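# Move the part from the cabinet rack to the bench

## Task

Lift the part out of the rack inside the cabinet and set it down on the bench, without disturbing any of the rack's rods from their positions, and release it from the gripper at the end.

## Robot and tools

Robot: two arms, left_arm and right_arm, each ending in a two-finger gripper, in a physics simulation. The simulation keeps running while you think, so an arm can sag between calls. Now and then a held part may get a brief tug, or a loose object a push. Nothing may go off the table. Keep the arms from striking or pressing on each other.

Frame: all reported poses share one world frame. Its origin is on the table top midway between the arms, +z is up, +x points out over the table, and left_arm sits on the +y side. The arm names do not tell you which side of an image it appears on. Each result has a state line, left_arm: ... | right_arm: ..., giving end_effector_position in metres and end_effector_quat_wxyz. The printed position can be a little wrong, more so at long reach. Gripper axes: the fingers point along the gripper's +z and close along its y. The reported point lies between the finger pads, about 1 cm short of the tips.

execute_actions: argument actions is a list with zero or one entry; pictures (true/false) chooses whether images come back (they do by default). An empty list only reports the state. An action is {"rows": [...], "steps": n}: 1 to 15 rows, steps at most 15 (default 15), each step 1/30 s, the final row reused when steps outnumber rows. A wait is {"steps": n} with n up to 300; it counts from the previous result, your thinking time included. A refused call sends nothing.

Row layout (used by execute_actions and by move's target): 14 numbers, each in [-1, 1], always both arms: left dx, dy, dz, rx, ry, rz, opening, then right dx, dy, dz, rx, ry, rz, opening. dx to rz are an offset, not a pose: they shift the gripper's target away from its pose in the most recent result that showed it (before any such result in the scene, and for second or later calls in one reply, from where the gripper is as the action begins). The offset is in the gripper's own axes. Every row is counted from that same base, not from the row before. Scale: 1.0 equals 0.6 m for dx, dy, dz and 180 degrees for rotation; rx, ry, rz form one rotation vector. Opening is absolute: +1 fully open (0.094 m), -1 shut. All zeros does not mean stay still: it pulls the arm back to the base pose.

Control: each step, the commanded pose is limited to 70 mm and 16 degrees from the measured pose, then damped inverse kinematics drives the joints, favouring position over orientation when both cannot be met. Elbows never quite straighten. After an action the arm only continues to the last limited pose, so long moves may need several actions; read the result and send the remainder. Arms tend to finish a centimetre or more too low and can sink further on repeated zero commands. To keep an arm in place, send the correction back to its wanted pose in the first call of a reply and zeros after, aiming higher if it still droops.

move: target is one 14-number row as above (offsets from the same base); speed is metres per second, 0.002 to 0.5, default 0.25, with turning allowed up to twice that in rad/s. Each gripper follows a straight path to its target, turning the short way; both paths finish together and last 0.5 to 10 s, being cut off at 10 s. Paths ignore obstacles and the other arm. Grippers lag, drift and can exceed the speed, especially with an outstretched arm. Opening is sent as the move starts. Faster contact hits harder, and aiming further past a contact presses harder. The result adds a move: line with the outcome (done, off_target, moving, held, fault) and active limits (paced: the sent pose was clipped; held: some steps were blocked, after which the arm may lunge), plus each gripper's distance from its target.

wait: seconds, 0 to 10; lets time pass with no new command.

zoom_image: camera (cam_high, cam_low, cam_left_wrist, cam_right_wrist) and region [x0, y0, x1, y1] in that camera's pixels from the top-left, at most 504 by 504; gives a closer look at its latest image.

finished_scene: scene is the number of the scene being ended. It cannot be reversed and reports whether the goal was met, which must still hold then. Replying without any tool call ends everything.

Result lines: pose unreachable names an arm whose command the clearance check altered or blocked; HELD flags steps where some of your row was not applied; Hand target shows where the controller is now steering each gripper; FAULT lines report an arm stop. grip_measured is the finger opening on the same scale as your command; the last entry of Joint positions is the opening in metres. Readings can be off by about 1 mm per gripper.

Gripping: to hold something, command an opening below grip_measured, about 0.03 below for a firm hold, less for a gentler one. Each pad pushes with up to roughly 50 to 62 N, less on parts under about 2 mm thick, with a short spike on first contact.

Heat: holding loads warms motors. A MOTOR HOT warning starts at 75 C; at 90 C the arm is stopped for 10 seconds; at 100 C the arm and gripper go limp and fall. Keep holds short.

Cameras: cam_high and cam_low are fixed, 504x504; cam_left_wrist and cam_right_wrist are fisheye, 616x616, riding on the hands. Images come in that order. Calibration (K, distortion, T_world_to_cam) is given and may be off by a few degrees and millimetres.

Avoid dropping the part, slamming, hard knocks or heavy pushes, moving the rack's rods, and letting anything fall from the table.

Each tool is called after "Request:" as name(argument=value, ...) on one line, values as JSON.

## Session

Request:
execute_actions(actions=[])

Scene clock: 0.00 s of 4320.00 s.
left_arm: end_effector_position=(+0.6222, +0.3537, +0.1125) grip_measured=+1.000 end_effector_quat_wxyz=(-0.591, +0.707, -0.339, +0.189) | right_arm: end_effector_position=(+0.1688, -0.3667, +0.1208) grip_measured=+1.000 end_effector_quat_wxyz=(-0.096, -0.644, +0.758, +0.038)
Joint positions: left_arm=[-0.301  2.311  1.527  0.353 -0.986 -1.8    0.094] | right_arm=[-0.339  1.489  1.18  -1.429  0.122 -1.712  0.094]
Joint velocities: left_arm=[-0.012  0.012  0.027 -0.022 -0.007  0.037  0.   ] | right_arm=[ 0.002 -0.007 -0.017  0.007  0.037  0.037  0.   ]
Motor temperatures (°C, as the motors report them): left_arm=[25 27 28 27 25 27] | right_arm=[25 29 26 29 28 27]
Hand target (left_arm): +0.622, +0.355, +0.119; -0.594, +0.707, -0.336, +0.188
Hand target (right_arm): +0.170, -0.366, +0.126; -0.091, -0.645, +0.758, +0.033
camera_calibration (this result's frames):
cam_left_wrist: T_world_to_cam=[[0.436609, -0.144492, 0.887972, -0.321504], [0.160171, -0.958765, -0.234766, 0.297366], [0.885278, 0.244729, -0.395462, -0.475174], [0, 0, 0, 1]] pos_world=[0.513403, 0.354938, 0.167385]
cam_right_wrist: T_world_to_cam=[[0.978566, 0.116276, -0.169966, -0.106339], [0.199273, -0.742863, 0.639097, -0.371249], [-0.0519496, -0.659268, -0.750111, -0.0502664], [0, 0, 0, 1]] pos_world=[0.175428, -0.296562, 0.181485]

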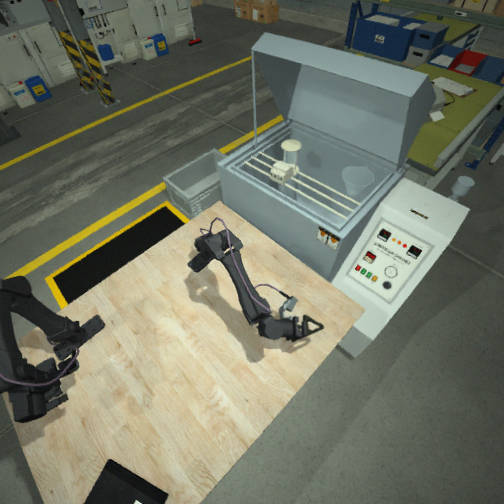

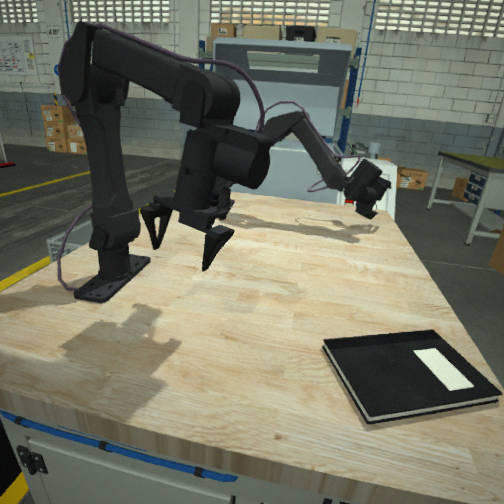

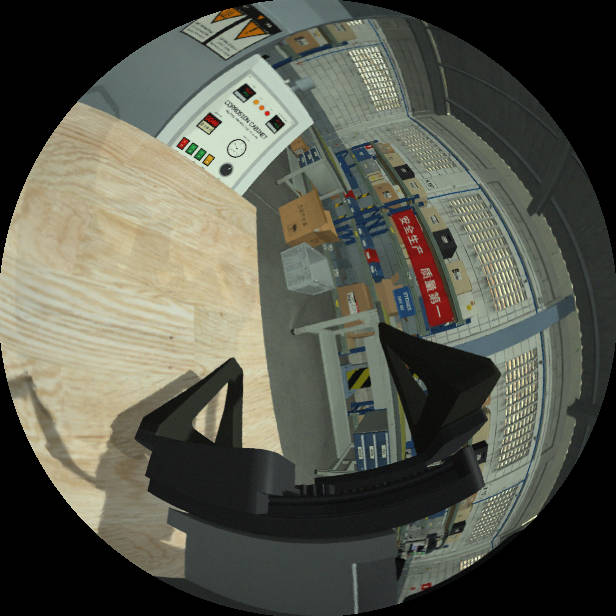

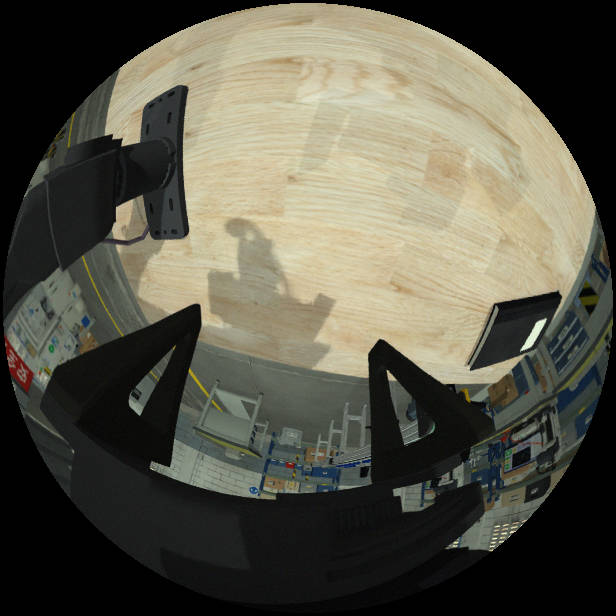

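Request:
move(target=[-0.223,-0.267,-0.343,0.014,0.364,0.565,1,0,0,0,0,0,0,1], speed=0.4)

Scene clock: 10.13 s of 4320.00 s.
left_arm: end_effector_position=(+0.4311, +0.3131, +0.3313) grip_measured=+1.000 end_effector_quat_wxyz=(+0.285, -0.006, +0.958, +0.002) | right_arm: end_effector_position=(+0.1688, -0.3667, +0.1208) grip_measured=+1.000 end_effector_quat_wxyz=(-0.096, -0.644, +0.758, +0.038)
Joint positions: left_arm=[-0.146  1.742  2.192 -1.443 -0.041 -0.062  0.094] | right_arm=[-0.339  1.489  1.18  -1.429  0.122 -1.712  0.094]
Joint velocities: left_arm=[ 0.007 -0.007 -0.007 -0.037 -0.051 -0.007  0.   ] | right_arm=[-0.007  0.002 -0.002 -0.007 -0.022  0.051  0.   ]
Motor temperatures (°C, as the motors report them): left_arm=[25 31 29 28 25 27] | right_arm=[25 30 27 29 28 27]
Hand target (left_arm): +0.430, +0.312, +0.333; +0.283, -0.002, +0.959, -0.001
Hand target (right_arm): +0.169, -0.367, +0.121; -0.096, -0.644, +0.758, +0.038
Off the commanded pose (left_arm): 0.002 m, 1 deg.
Off the commanded pose (right_arm): 0.000 m, 0 deg.
After step 90, 3.63 s passed at rest.
move: done
camera_calibration (this result's frames):
cam_left_wrist: T_world_to_cam=[[-0.237361, -0.960418, -0.145801, 0.45027], [-0.97016, 0.242013, -0.0147858, 0.378869], [0.0494863, 0.137941, -0.989203, 0.380904], [0, 0, 0, 1]] pos_world=[0.455591, 0.288214, 0.448043]
cam_right_wrist: T_world_to_cam=[[0.978566, 0.116276, -0.169966, -0.106339], [0.199273, -0.742863, 0.639097, -0.371249], [-0.0519496, -0.659268, -0.750111, -0.0502664], [0, 0, 0, 1]] pos_world=[0.175428, -0.296562, 0.181485]

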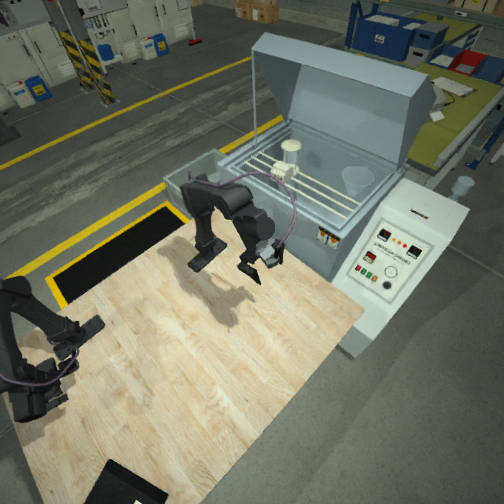

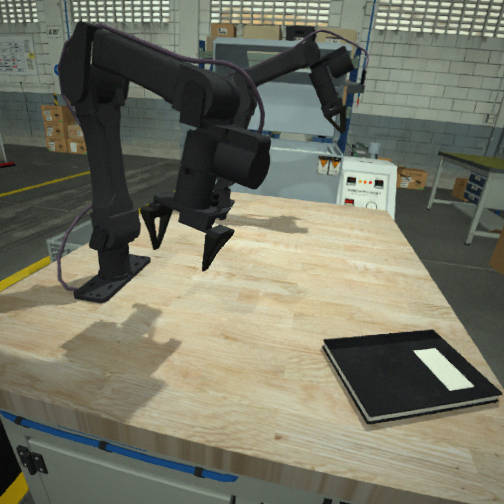

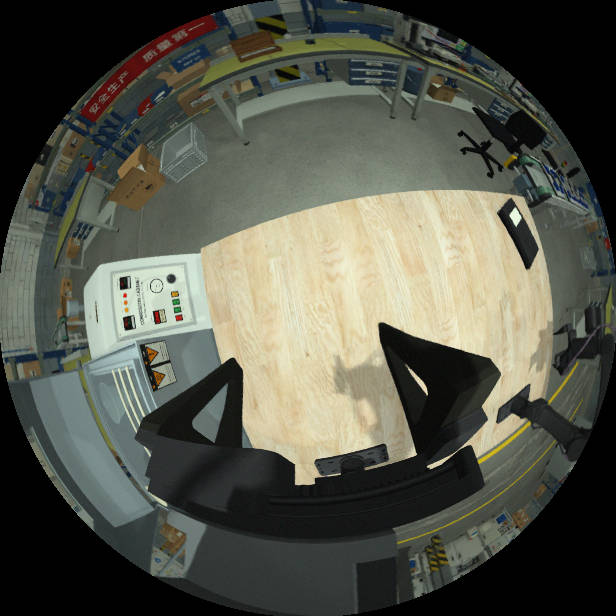

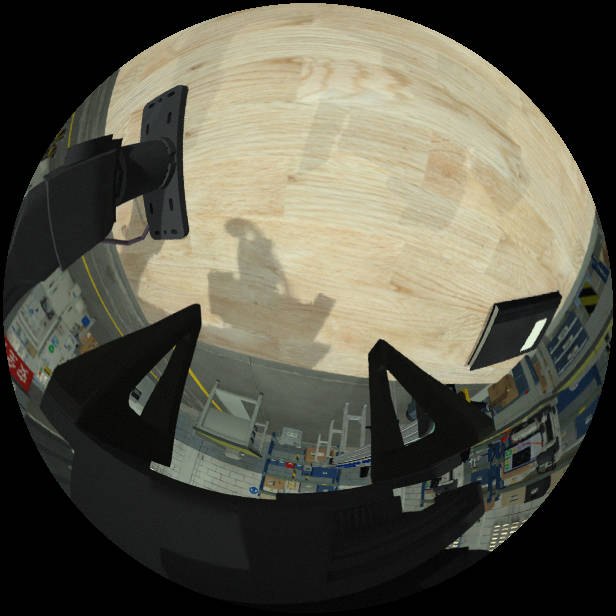

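Request:
move(target=[0.155,0.5,-0.16,-0.137,0,-0.21,1,0,0,0,0,0,0,1], speed=0.4)

Scene clock: 14.50 s of 4320.00 s.
left_arm: end_effector_position=(+0.2981, +0.6122, +0.3601) grip_measured=+1.000 end_effector_quat_wxyz=(+0.271, -0.376, +0.877, +0.126) | right_arm: end_effector_position=(+0.1688, -0.3667, +0.1208) grip_measured=+1.000 end_effector_quat_wxyz=(-0.096, -0.644, +0.758, +0.038)
Joint positions: left_arm=[ 0.73   1.78   2.377 -1.559 -0.015  0.01   0.094] | right_arm=[-0.339  1.489  1.18  -1.429  0.122 -1.712  0.094]
Joint velocities: left_arm=[-0.007 -0.017  0.017 -0.125 -0.007  0.022  0.   ] | right_arm=[-0.007 -0.002 -0.012 -0.022  0.037 -0.022  0.   ]
Motor temperatures (°C, as the motors report them): left_arm=[25 30 29 28 25 27] | right_arm=[25 30 27 29 28 27]
Hand target (left_arm): +0.297, +0.608, +0.364; +0.275, -0.370, +0.879, +0.122
Hand target (right_arm): +0.169, -0.367, +0.121; -0.096, -0.644, +0.758, +0.038
Off the commanded pose (left_arm): 0.002 m, 2 deg.
Off the commanded pose (right_arm): 0.000 m, 0 deg.
joint sent to its limit (left arm) — the command would take joint 4 (wrist pitch) past its lower limit, so that joint was sent only as far as its limit.
move: done
camera_calibration (this result's frames):
cam_left_wrist: T_world_to_cam=[[0.526187, -0.833294, -0.169553, 0.413252], [-0.848407, -0.527967, -0.0381536, 0.621347], [-0.057725, 0.163926, -0.984782, 0.389218], [0, 0, 0, 1]] pos_world=[0.332175, 0.608608, 0.47707]
cam_right_wrist: T_world_to_cam=[[0.978566, 0.116276, -0.169966, -0.106339], [0.199273, -0.742863, 0.639097, -0.371249], [-0.0519496, -0.659268, -0.750111, -0.0502664], [0, 0, 0, 1]] pos_world=[0.175428, -0.296562, 0.181485]

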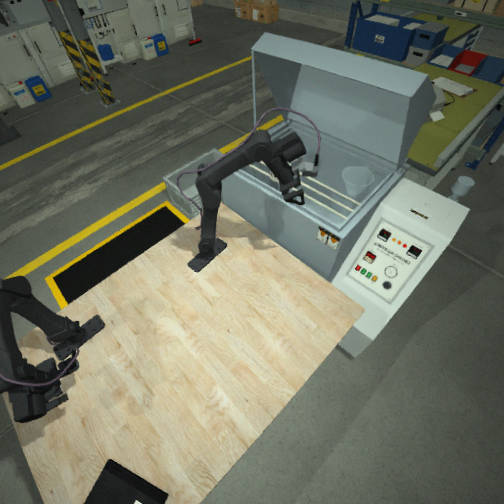

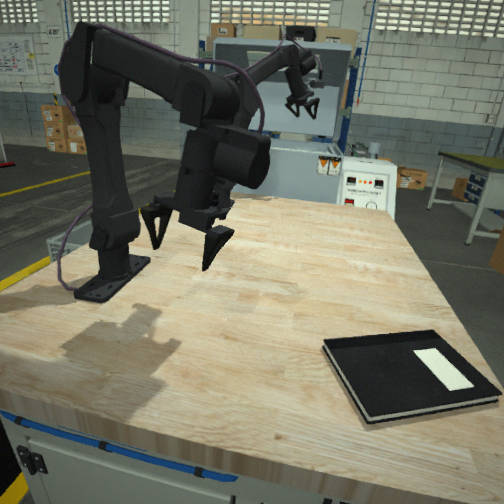

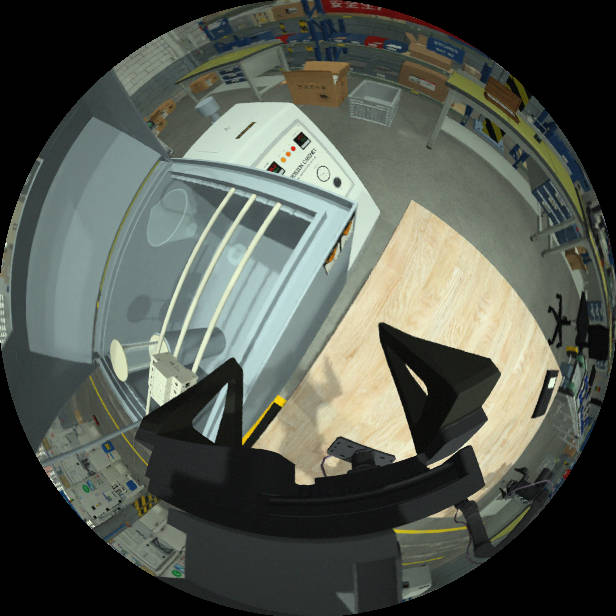

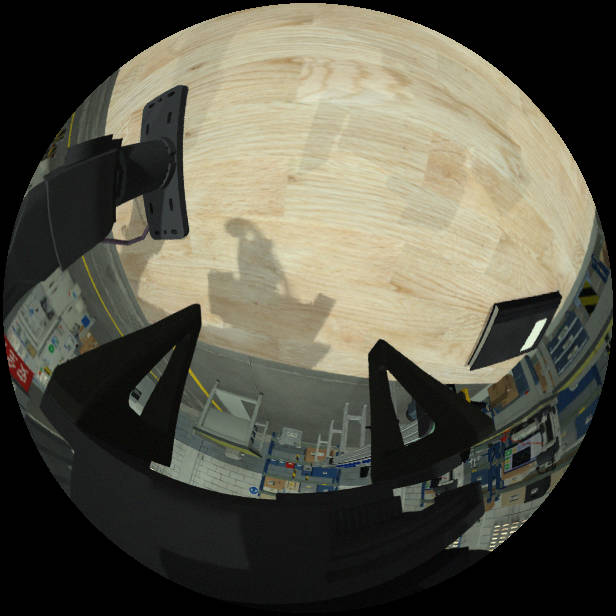

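Request:
move(target=[0.1,0.46,-0.07,-0.13,0,-0.2,1,0,0,0,0,0,0,1], speed=0.4)

Scene clock: 19.93 s of 4320.00 s.
left_arm: end_effector_position=(+0.0494, +0.7498, +0.3627) grip_measured=+1.000 end_effector_quat_wxyz=(+0.225, -0.665, +0.676, +0.225) | right_arm: end_effector_position=(+0.1688, -0.3667, +0.1208) grip_measured=+1.000 end_effector_quat_wxyz=(-0.096, -0.644, +0.758, +0.038)
Joint positions: left_arm=[ 1.443  1.922  2.562 -1.564 -0.02  -0.019  0.094] | right_arm=[-0.339  1.489  1.18  -1.429  0.122 -1.712  0.094]
Joint velocities: left_arm=[ 0.002 -0.002 -0.012  0.051 -0.095 -0.022  0.   ] | right_arm=[ 0.002  0.022 -0.012 -0.037 -0.051  0.007  0.   ]
Motor temperatures (°C, as the motors report them): left_arm=[25 30 29 29 25 27] | right_arm=[25 30 27 29 28 27]
Hand target (left_arm): +0.049, +0.746, +0.368; -0.228, +0.667, -0.672, -0.227
Hand target (right_arm): +0.169, -0.367, +0.121; -0.096, -0.644, +0.758, +0.038
Off the commanded pose (left_arm): 0.004 m, 2 deg.
Off the commanded pose (right_arm): 0.000 m, 0 deg.
joint sent to its limit (left arm) — the command would take joint 4 (wrist pitch) past its lower limit, so that joint was sent only as far as its limit.
After step 90, 0.90 s passed at rest.
move: done
camera_calibration (this result's frames):
cam_left_wrist: T_world_to_cam=[[0.95277, -0.253969, -0.166518, 0.202696], [-0.269737, -0.959625, -0.0797638, 0.793319], [-0.139537, 0.120913, -0.982807, 0.390448], [0, 0, 0, 1]] pos_world=[0.0753472, 0.765557, 0.480765]
cam_right_wrist: T_world_to_cam=[[0.978566, 0.116276, -0.169966, -0.106339], [0.199273, -0.742863, 0.639097, -0.371249], [-0.0519496, -0.659268, -0.750111, -0.0502664], [0, 0, 0, 1]] pos_world=[0.175428, -0.296562, 0.181485]

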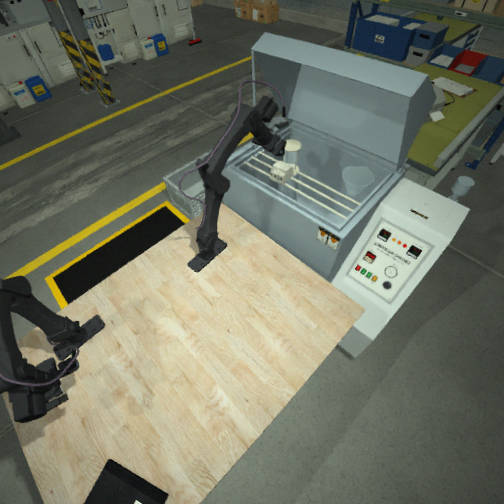

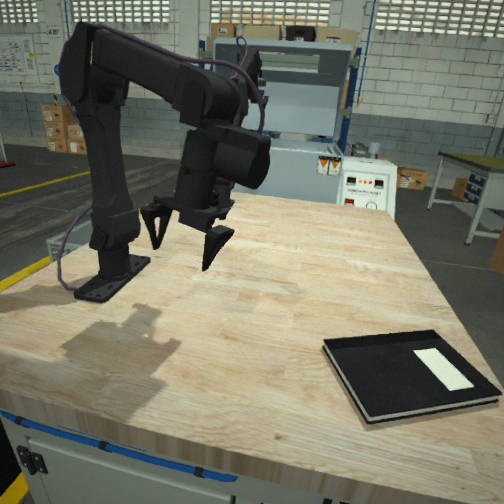

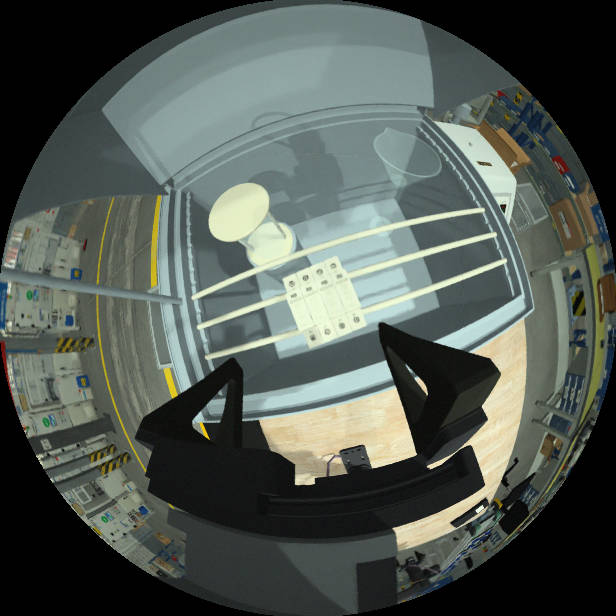

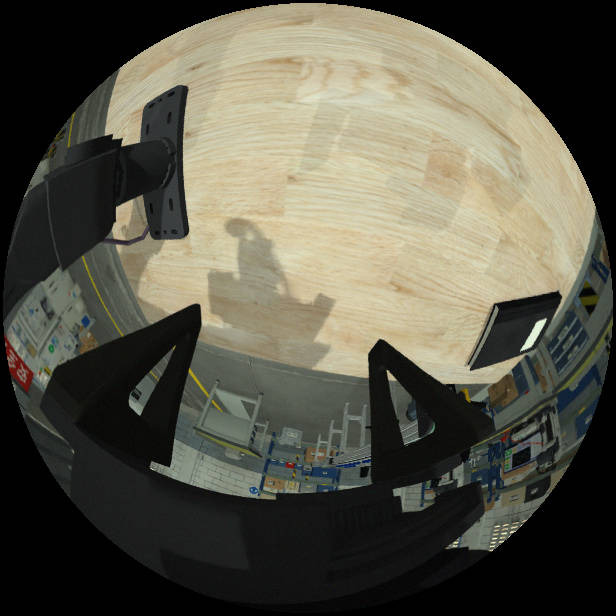

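Request:
move(target=[0.003,-0.022,0.115,0,0,0,1,0,0,0,0,0,0,1])

Scene clock: 23.73 s of 4320.00 s.
left_arm: end_effector_position=(+0.0613, +0.7928, +0.2928) grip_measured=+1.000 end_effector_quat_wxyz=(+0.211, -0.668, +0.683, +0.209) | right_arm: end_effector_position=(+0.1688, -0.3667, +0.1208) grip_measured=+1.000 end_effector_quat_wxyz=(-0.096, -0.644, +0.758, +0.038)
Joint positions: left_arm=[ 1.419  1.909  2.21  -1.269 -0.028 -0.036  0.094] | right_arm=[-0.339  1.489  1.18  -1.429  0.122 -1.712  0.094]
Joint velocities: left_arm=[ 0.002 -0.002  0.002 -0.007 -0.095  0.022  0.   ] | right_arm=[-0.007  0.017 -0.012 -0.081 -0.125 -0.066  0.   ]
Motor temperatures (°C, as the motors report them): left_arm=[25 31 29 29 25 27] | right_arm=[25 30 27 29 28 27]
Hand target (left_arm): +0.062, +0.790, +0.307; -0.225, +0.665, -0.676, -0.224
Hand target (right_arm): +0.169, -0.367, +0.121; -0.096, -0.644, +0.758, +0.038
Off the commanded pose (left_arm): 0.014 m, 3 deg.
Off the commanded pose (right_arm): 0.000 m, 0 deg.
move: off_target (left_arm)
camera_calibration (this result's frames):
cam_left_wrist: T_world_to_cam=[[0.951222, -0.267263, -0.154103, 0.197609], [-0.275921, -0.960451, -0.0374329, 0.820783], [-0.138004, 0.0781273, -0.987345, 0.353411], [0, 0, 0, 1]] pos_world=[0.0872733, 0.813525, 0.410116]
cam_right_wrist: T_world_to_cam=[[0.978566, 0.116276, -0.169966, -0.106339], [0.199273, -0.742863, 0.639097, -0.371249], [-0.0519496, -0.659268, -0.750111, -0.0502664], [0, 0, 0, 1]] pos_world=[0.175428, -0.296562, 0.181485]

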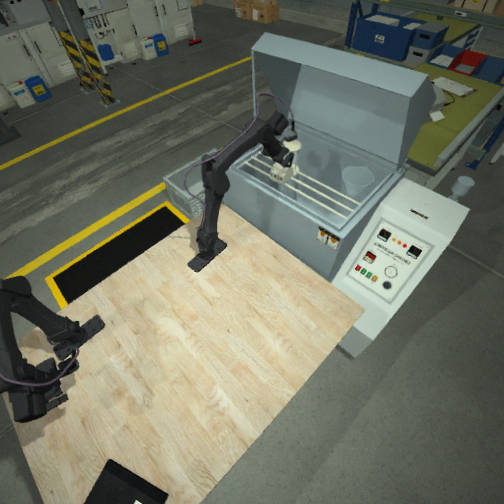

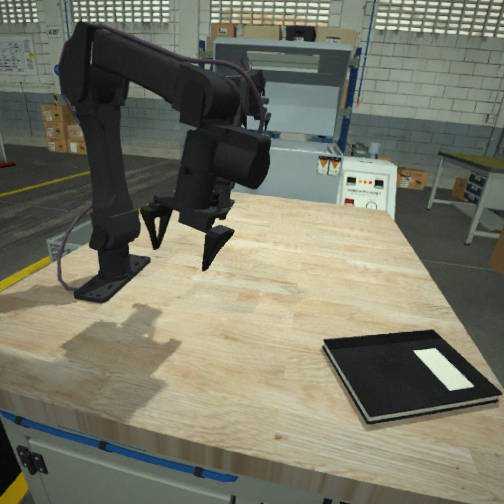

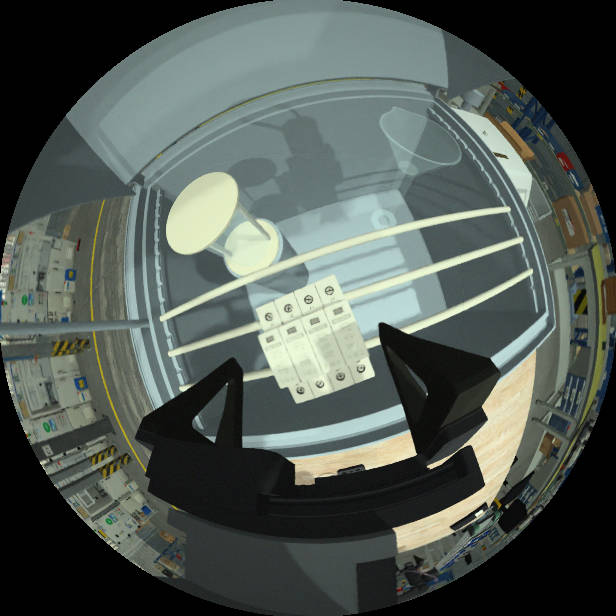

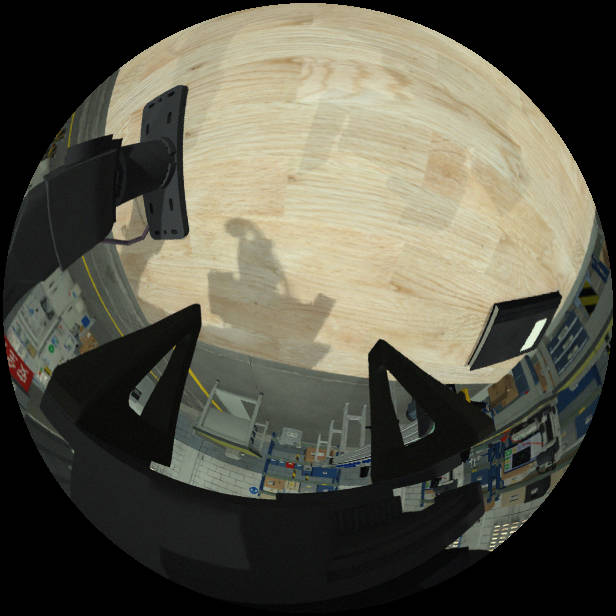

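Request:
move(target=[0.042,0,0.07,-0.027,0,-0.036,1,0,0,0,0,0,0,1], speed=0.08)

Scene clock: 29.10 s of 4320.00 s.
left_arm: end_effector_position=(+0.0595, +0.7970, +0.2295) grip_measured=+1.000 end_effector_quat_wxyz=(-0.179, +0.716, -0.642, -0.209) | right_arm: end_effector_position=(+0.1688, -0.3667, +0.1208) grip_measured=+1.000 end_effector_quat_wxyz=(-0.096, -0.644, +0.758, +0.038)
Joint positions: left_arm=[ 1.388  1.87   1.911 -1.066 -0.12  -0.173  0.094] | right_arm=[-0.339  1.489  1.18  -1.429  0.122 -1.712  0.094]
Joint velocities: left_arm=[-0.007  0.002 -0.007  0.051 -0.007 -0.066  0.   ] | right_arm=[ 0.007 -0.017  0.002  0.022 -0.066  0.037  0.   ]
Motor temperatures (°C, as the motors report them): left_arm=[25 32 29 29 25 27] | right_arm=[25 30 27 29 28 27]
Hand target (left_arm): +0.061, +0.796, +0.244; -0.194, +0.714, -0.635, -0.224
Hand target (right_arm): +0.169, -0.367, +0.121; -0.096, -0.644, +0.758, +0.038
Off the commanded pose (left_arm): 0.015 m, 3 deg.
Off the commanded pose (right_arm): 0.000 m, 0 deg.
After step 90, 0.93 s passed at rest.
move: off_target (left_arm)
camera_calibration (this result's frames):
cam_left_wrist: T_world_to_cam=[[0.977841, -0.144642, -0.151344, 0.0907789], [-0.144889, -0.989403, 0.00945113, 0.826533], [-0.151107, 0.0126864, -0.988436, 0.343496], [0, 0, 0, 1]] pos_world=[0.0828929, 0.826547, 0.345451]
cam_right_wrist: T_world_to_cam=[[0.978566, 0.116276, -0.169966, -0.106339], [0.199273, -0.742863, 0.639097, -0.371249], [-0.0519496, -0.659268, -0.750111, -0.0502664], [0, 0, 0, 1]] pos_world=[0.175428, -0.296562, 0.181485]

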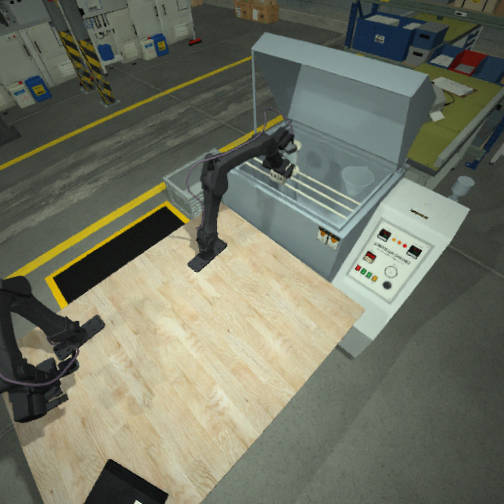

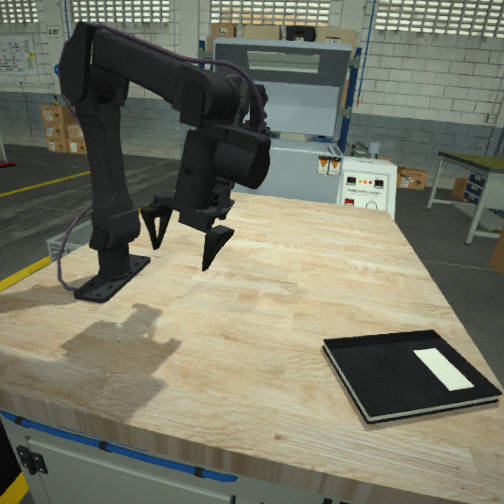

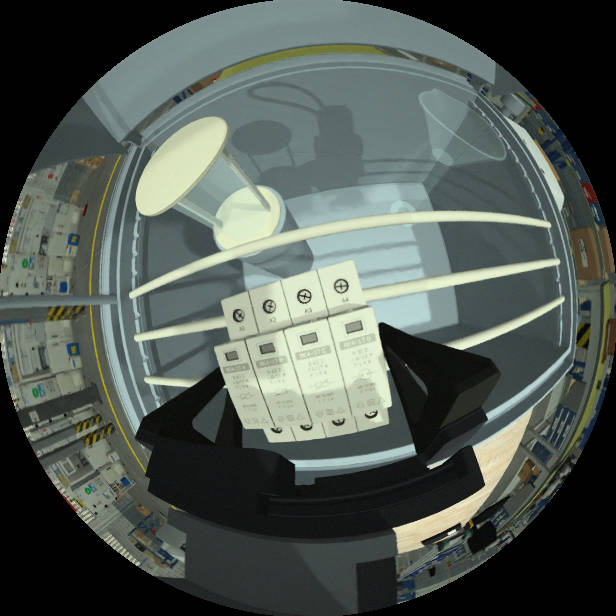

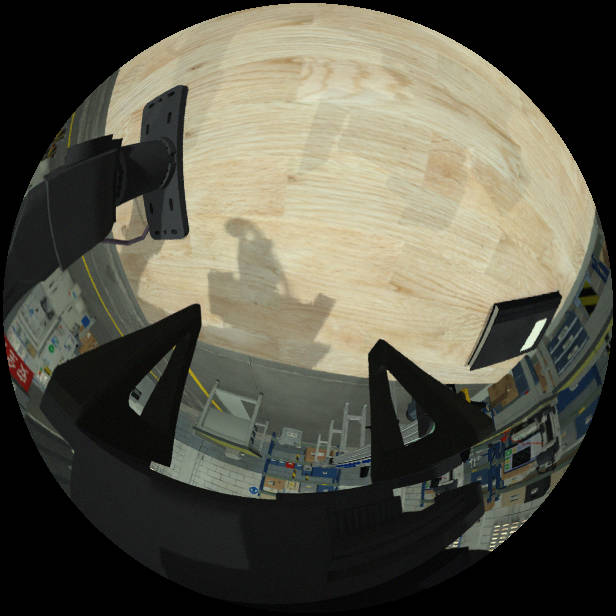

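Looks like the earlier good grasp.

Request:
execute_actions(actions=[{"rows":[[0,0,0,0,0,0,0.44,0,0,0,0,0,0,1]],"steps":15}], pictures=false)

Request:
move(target=[-0.06,0,-0.1,0,-0.02,0,0.44,0,0,0,0,0,0,1], speed=0.06)

Scene clock: 32.07 s of 4320.00 s.
left_arm: end_effector_position=(+0.0604, +0.7973, +0.2297) grip_measured=+0.516 end_effector_quat_wxyz=(-0.181, +0.716, -0.642, -0.208) | right_arm: end_effector_position=(+0.1688, -0.3667, +0.1208) grip_measured=+1.000 end_effector_quat_wxyz=(-0.096, -0.644, +0.758, +0.038)
Joint positions: left_arm=[ 1.388  1.87   1.911 -1.065 -0.117 -0.173  0.071] | right_arm=[-0.339  1.489  1.18  -1.429  0.122 -1.712  0.094]
Joint velocities: left_arm=[ 0.002 -0.012  0.012 -0.081  0.007  0.007  0.   ] | right_arm=[-0.007  0.002  0.002 -0.007 -0.051  0.007  0.   ]
Motor temperatures (°C, as the motors report them): left_arm=[25 32 29 29 25 27] | right_arm=[25 30 27 29 28 27]
Hand target (left_arm): +0.059, +0.797, +0.230; -0.179, +0.716, -0.642, -0.209
Hand target (right_arm): +0.169, -0.367, +0.121; -0.096, -0.644, +0.758, +0.038
Off the commanded pose (left_arm): 0.001 m, 0 deg.
Off the commanded pose (right_arm): 0.000 m, 0 deg.
Steps of this call (steps 1 to 74: nothing new was sent; steps 75 to 89: all 15 steps of this action). Readings (end_effector_position):
75: left_arm (+0.0594, +0.7974, +0.2297) | right_arm (+0.1688, -0.3667, +0.1208)
76: left_arm (+0.0603, +0.7973, +0.2296) | right_arm (+0.1688, -0.3667, +0.1208)
78: left_arm (+0.0604, +0.7973, +0.2297) | right_arm (+0.1688, -0.3667, +0.1208)
82: left_arm (+0.0604, +0.7973, +0.2297) | right_arm (+0.1688, -0.3667, +0.1208)
89: the state above

Scene clock: 34.07 s of 4320.00 s.
left_arm: end_effector_position=(+0.0594, +0.7875, +0.2729) grip_measured=+0.516 end_effector_quat_wxyz=(-0.170, +0.718, -0.645, -0.200) | right_arm: end_effector_position=(+0.1688, -0.3667, +0.1208) grip_measured=+1.000 end_effector_quat_wxyz=(-0.096, -0.644, +0.758, +0.038)
Joint positions: left_arm=[ 1.388  1.944  2.215 -1.323 -0.117 -0.173  0.071] | right_arm=[-0.339  1.489  1.18  -1.429  0.122 -1.712  0.094]
Joint velocities: left_arm=[ 0.002 -0.017  0.017 -0.007 -0.037  0.022 -0.001] | right_arm=[ 0.012 -0.017 -0.002  0.022  0.066  0.007  0.   ]
Motor temperatures (°C, as the motors report them): left_arm=[25 32 29 29 25 27] | right_arm=[25 30 27 29 28 27]
Hand target (left_arm): +0.061, +0.794, +0.299; -0.201, +0.709, -0.636, -0.230
Hand target (right_arm): +0.169, -0.367, +0.121; -0.096, -0.644, +0.758, +0.038
Off the commanded pose (left_arm): 0.028 m, 5 deg.
Off the commanded pose (right_arm): 0.000 m, 0 deg.
move: off_target (left_arm)
camera_calibration (this result's frames):
cam_left_wrist: T_world_to_cam=[[0.977748, -0.15032, -0.146331, 0.0991527], [-0.146557, -0.988539, 0.0362278, 0.808798], [-0.150099, -0.0139759, -0.988572, 0.407466], [0, 0, 0, 1]] pos_world=[0.0827488, 0.820127, 0.388017]
cam_right_wrist: T_world_to_cam=[[0.978566, 0.116276, -0.169966, -0.106339], [0.199273, -0.742863, 0.639097, -0.371249], [-0.0519496, -0.659268, -0.750111, -0.0502664], [0, 0, 0, 1]] pos_world=[0.175428, -0.296562, 0.181485]

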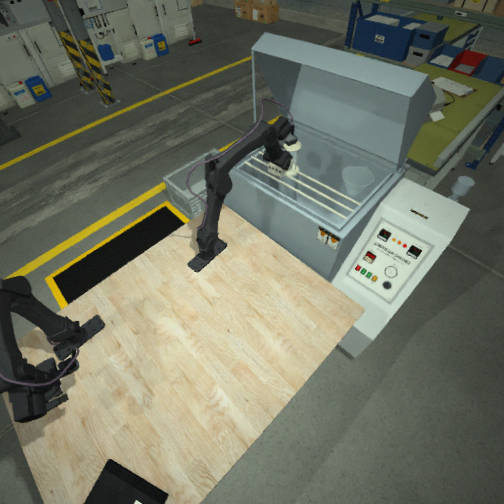

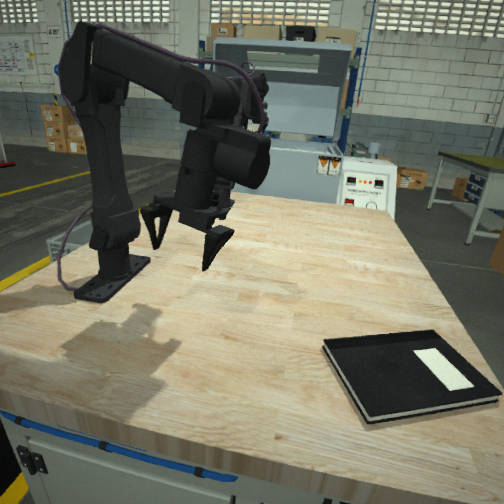

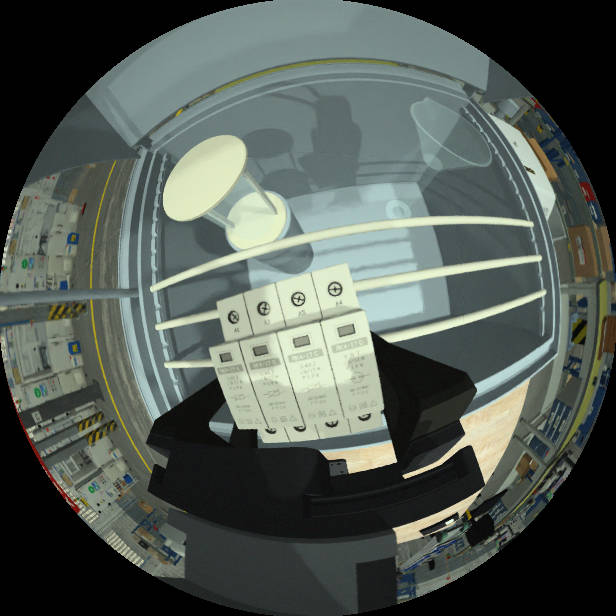

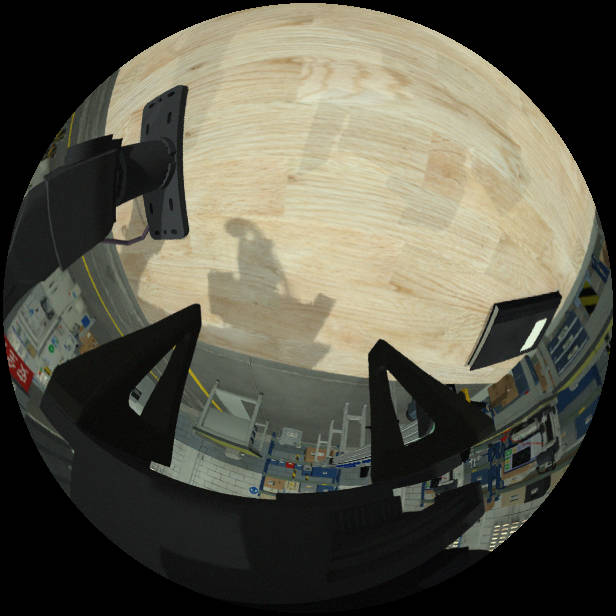

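Request:
move(target=[-0.03,0,-0.195,0,-0.07,0,0.44,0,0,0,0,0,0,1], speed=0.12)

Request:
move(target=[0.13,-0.45,-0.15,0.135,0,0.195,0.44,0,0,0,0,0,0,1], speed=0.2)

Scene clock: 39.73 s of 4320.00 s.
left_arm: end_effector_position=(+0.0673, +0.7427, +0.3489) grip_measured=+0.516 end_effector_quat_wxyz=(-0.200, +0.699, -0.643, -0.239) | right_arm: end_effector_position=(+0.1688, -0.3667, +0.1208) grip_measured=+1.000 end_effector_quat_wxyz=(-0.096, -0.644, +0.758, +0.038)
Joint positions: left_arm=[ 1.338  1.85   2.39  -1.496 -0.164 -0.178  0.071] | right_arm=[-0.339  1.489  1.18  -1.429  0.122 -1.712  0.094]
Joint velocities: left_arm=[ 0.002 -0.022 -0.002 -0.051 -0.022  0.022 -0.001] | right_arm=[ 0.002 -0.012 -0.007  0.095  0.022 -0.051  0.   ]
Motor temperatures (°C, as the motors report them): left_arm=[25 33 30 30 25 27] | right_arm=[25 30 27 29 28 27]
Hand target (left_arm): +0.066, +0.742, +0.382; -0.240, +0.692, -0.623, -0.276
Hand target (right_arm): +0.169, -0.367, +0.121; -0.096, -0.644, +0.758, +0.038
Off the commanded pose (left_arm): 0.034 m, 7 deg.
Off the commanded pose (right_arm): 0.000 m, 0 deg.
After step 90, 1.03 s passed at rest.
move: off_target (left_arm)
camera_calibration (this result's frames):
cam_left_wrist: T_world_to_cam=[[0.970542, -0.152946, -0.186159, 0.112172], [-0.166598, -0.9842, -0.0599548, 0.794574], [-0.174048, 0.0892024, -0.980689, 0.405333], [0, 0, 0, 1]] pos_world=[0.0940544, 0.763019, 0.466026]
cam_right_wrist: T_world_to_cam=[[0.978566, 0.116276, -0.169966, -0.106339], [0.199273, -0.742863, 0.639097, -0.371249], [-0.0519496, -0.659268, -0.750111, -0.0502664], [0, 0, 0, 1]] pos_world=[0.175428, -0.296562, 0.181485]

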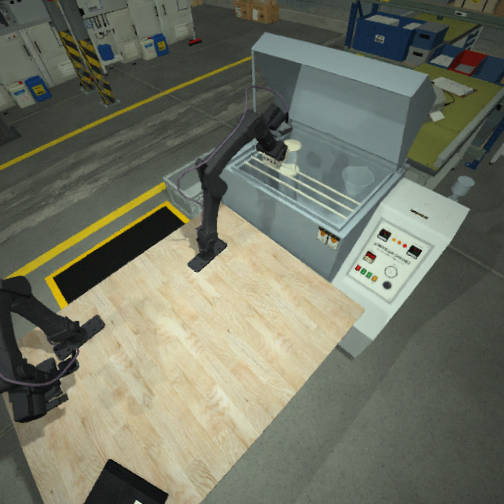

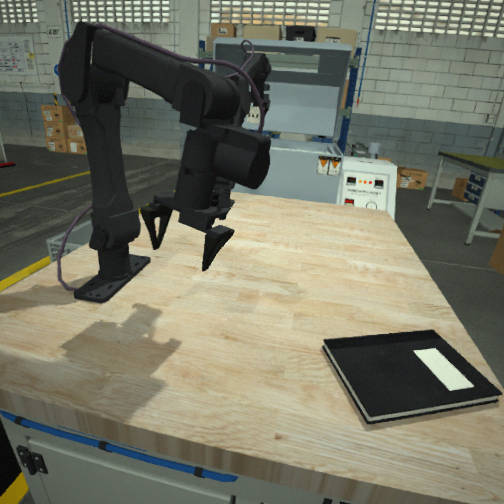

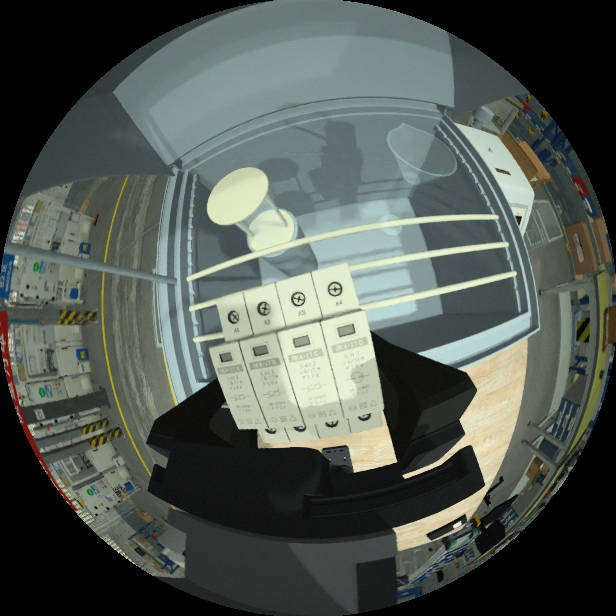

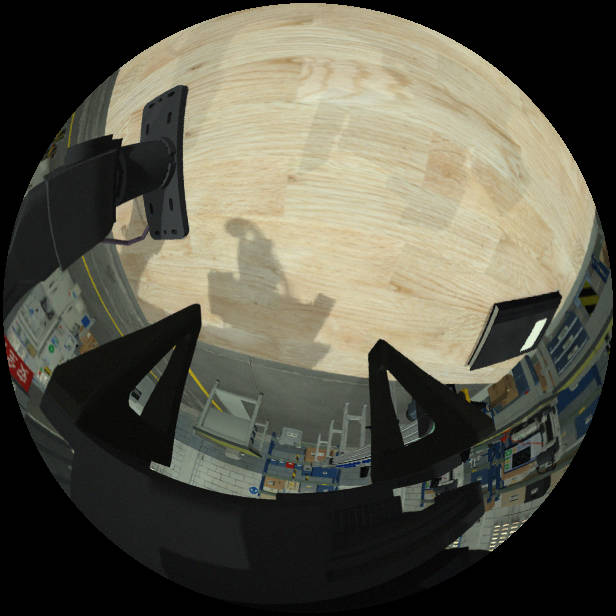

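Scene clock: 42.03 s of 4320.00 s.
left_arm: end_effector_position=(+0.3495, +0.6557, +0.3452) grip_measured=+0.516 end_effector_quat_wxyz=(+0.277, -0.416, +0.854, +0.148) | right_arm: end_effector_position=(+0.1688, -0.3667, +0.1208) grip_measured=+1.000 end_effector_quat_wxyz=(-0.096, -0.644, +0.758, +0.038)
Joint positions: left_arm=[ 0.677  2.063  2.699 -1.575 -0.107 -0.109  0.071] | right_arm=[-0.339  1.489  1.18  -1.429  0.122 -1.712  0.094]
Joint velocities: left_arm=[-0.002  0.012 -0.022  0.007 -0.007  0.037  0.   ] | right_arm=[-0.012  0.007 -0.022  0.022 -0.037 -0.007  0.   ]
Motor temperatures (°C, as the motors report them): left_arm=[25 33 30 30 25 27] | right_arm=[25 30 27 29 28 27]
Hand target (left_arm): +0.345, +0.653, +0.366; +0.302, -0.411, +0.845, +0.159
Hand target (right_arm): +0.169, -0.367, +0.121; -0.096, -0.644, +0.758, +0.038
Off the commanded pose (left_arm): 0.023 m, 2 deg.
Off the commanded pose (right_arm): 0.000 m, 0 deg.
joint sent to its limit (left arm) — the command would take joint 4 (wrist pitch) past its lower limit, so that joint was sent only as far as its limit.
move: off_target (left_arm)
camera_calibration (this result's frames):
cam_left_wrist: T_world_to_cam=[[0.607692, -0.773409, -0.180412, 0.355928], [-0.792079, -0.60673, -0.0670058, 0.729263], [-0.0576386, 0.18362, -0.981306, 0.356223], [0, 0, 0, 1]] pos_world=[0.381871, 0.652334, 0.462643]
cam_right_wrist: T_world_to_cam=[[0.978566, 0.116276, -0.169966, -0.106339], [0.199273, -0.742863, 0.639097, -0.371249], [-0.0519496, -0.659268, -0.750111, -0.0502664], [0, 0, 0, 1]] pos_world=[0.175428, -0.296562, 0.181485]

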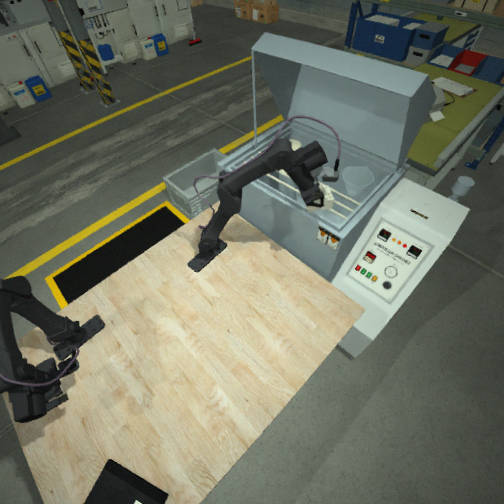

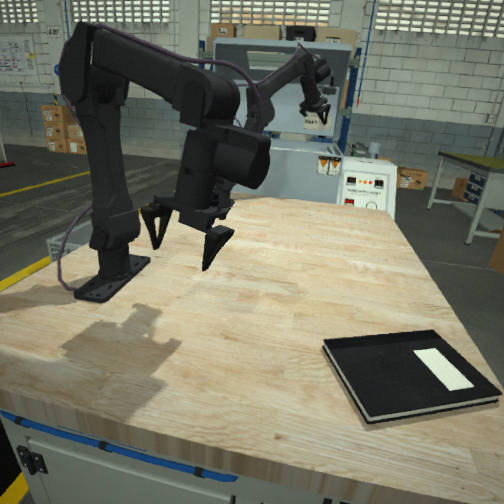

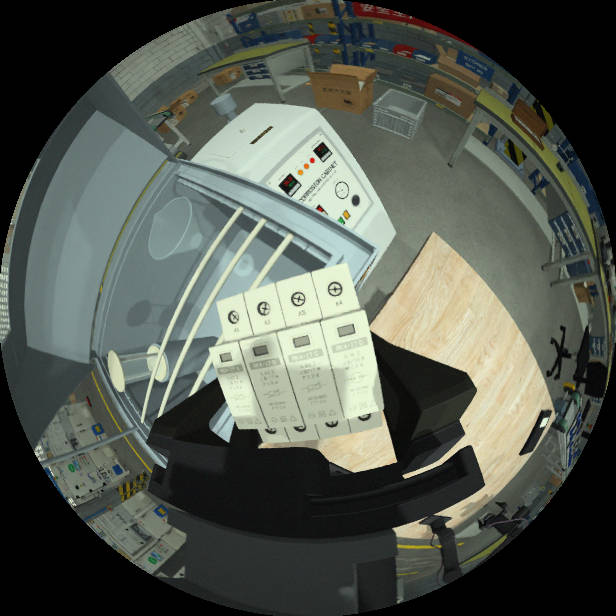

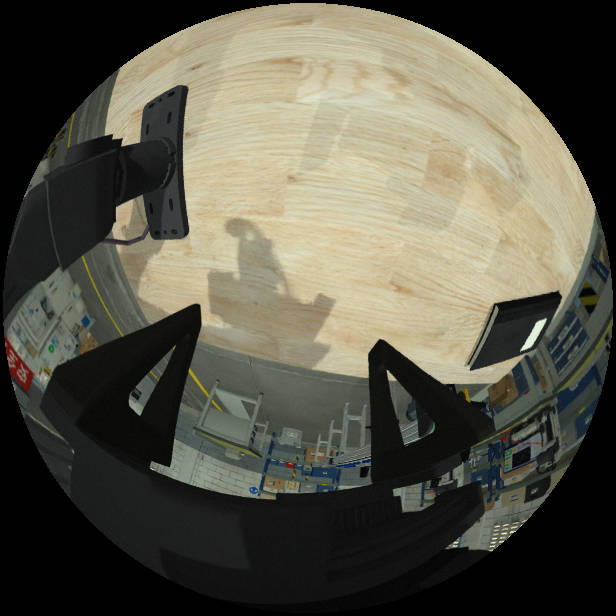

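Request:
move(target=[0.2,-0.437,-0.223,0.167,0,0.225,0.44,0,0,0,0,0,0,1], speed=0.2)

Scene clock: 48.77 s of 4320.00 s.
left_arm: end_effector_position=(+0.4535, +0.3597, +0.3569) grip_measured=+0.516 end_effector_quat_wxyz=(+0.306, -0.021, +0.952, +0.008) | right_arm: end_effector_position=(+0.1688, -0.3667, +0.1208) grip_measured=+1.000 end_effector_quat_wxyz=(-0.096, -0.644, +0.758, +0.038)
Joint positions: left_arm=[-0.005  1.92   2.547 -1.575  0.02   0.03   0.071] | right_arm=[-0.339  1.489  1.18  -1.429  0.122 -1.712  0.094]
Joint velocities: left_arm=[ 0.007  0.002 -0.012 -0.051 -0.037  0.022  0.   ] | right_arm=[ 0.012 -0.017  0.007 -0.095  0.051 -0.022  0.   ]
Motor temperatures (°C, as the motors report them): left_arm=[25 33 30 30 25 27] | right_arm=[25 30 27 29 28 27]
Hand target (left_arm): +0.449, +0.358, +0.375; +0.331, -0.015, +0.944, +0.007
Hand target (right_arm): +0.169, -0.367, +0.121; -0.096, -0.644, +0.758, +0.038
Off the commanded pose (left_arm): 0.019 m, 1 deg.
Off the commanded pose (right_arm): 0.000 m, 0 deg.
joint sent to its limit (left arm) — the command would take joint 4 (wrist pitch) past its lower limit, so that joint was sent only as far as its limit.
After step 90, 1.07 s passed at rest.
move: off_target (left_arm)
camera_calibration (this result's frames):
cam_left_wrist: T_world_to_cam=[[-0.201596, -0.966693, -0.157684, 0.4944], [-0.975519, 0.212608, -0.0562259, 0.41748], [0.087878, 0.142489, -0.985888, 0.378539], [0, 0, 0, 1]] pos_world=[0.473663, 0.335236, 0.474629]
cam_right_wrist: T_world_to_cam=[[0.978566, 0.116276, -0.169966, -0.106339], [0.199273, -0.742863, 0.639097, -0.371249], [-0.0519496, -0.659268, -0.750111, -0.0502664], [0, 0, 0, 1]] pos_world=[0.175428, -0.296562, 0.181485]

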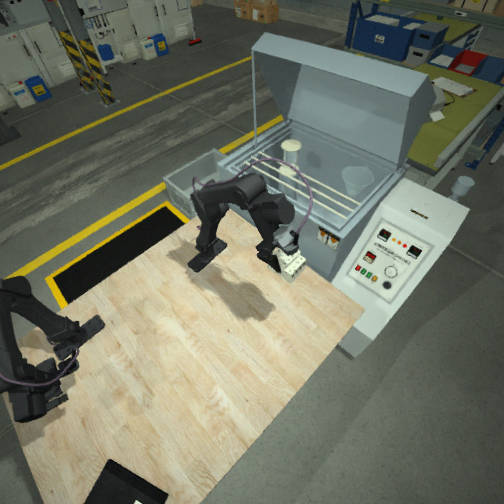

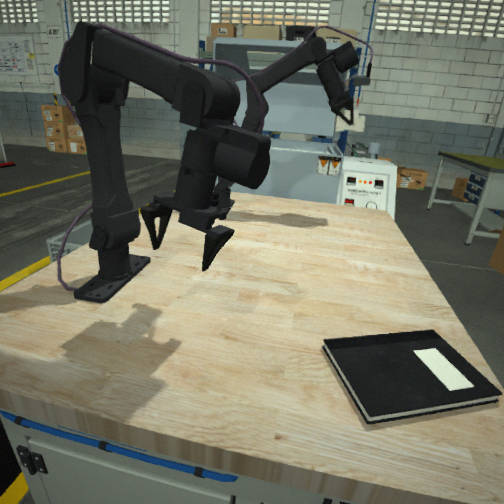

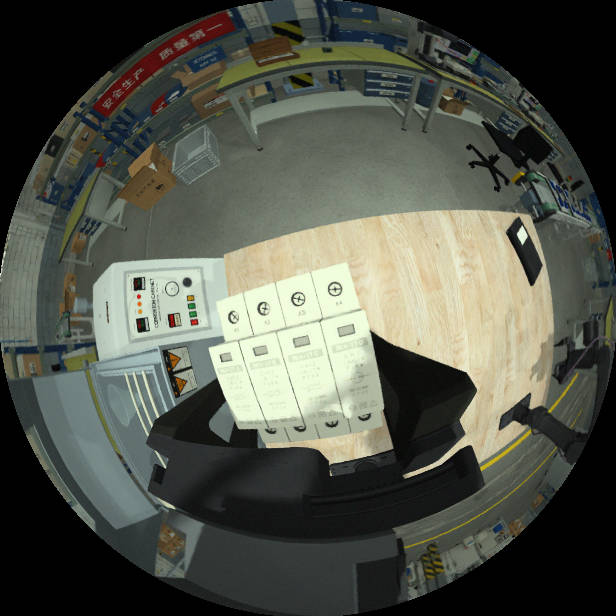

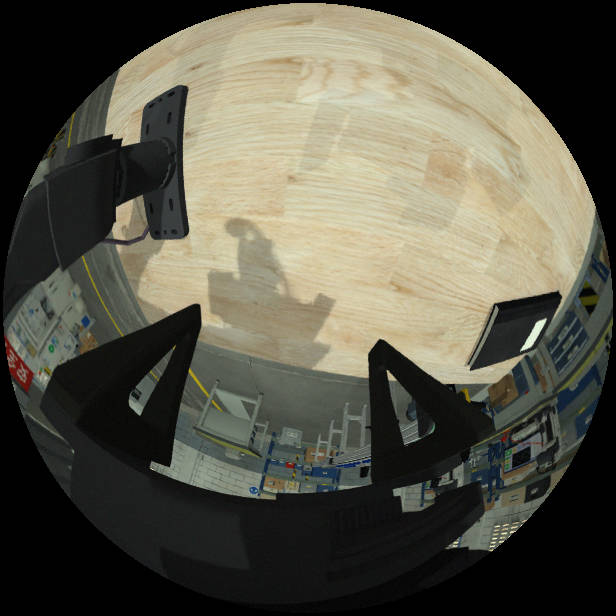

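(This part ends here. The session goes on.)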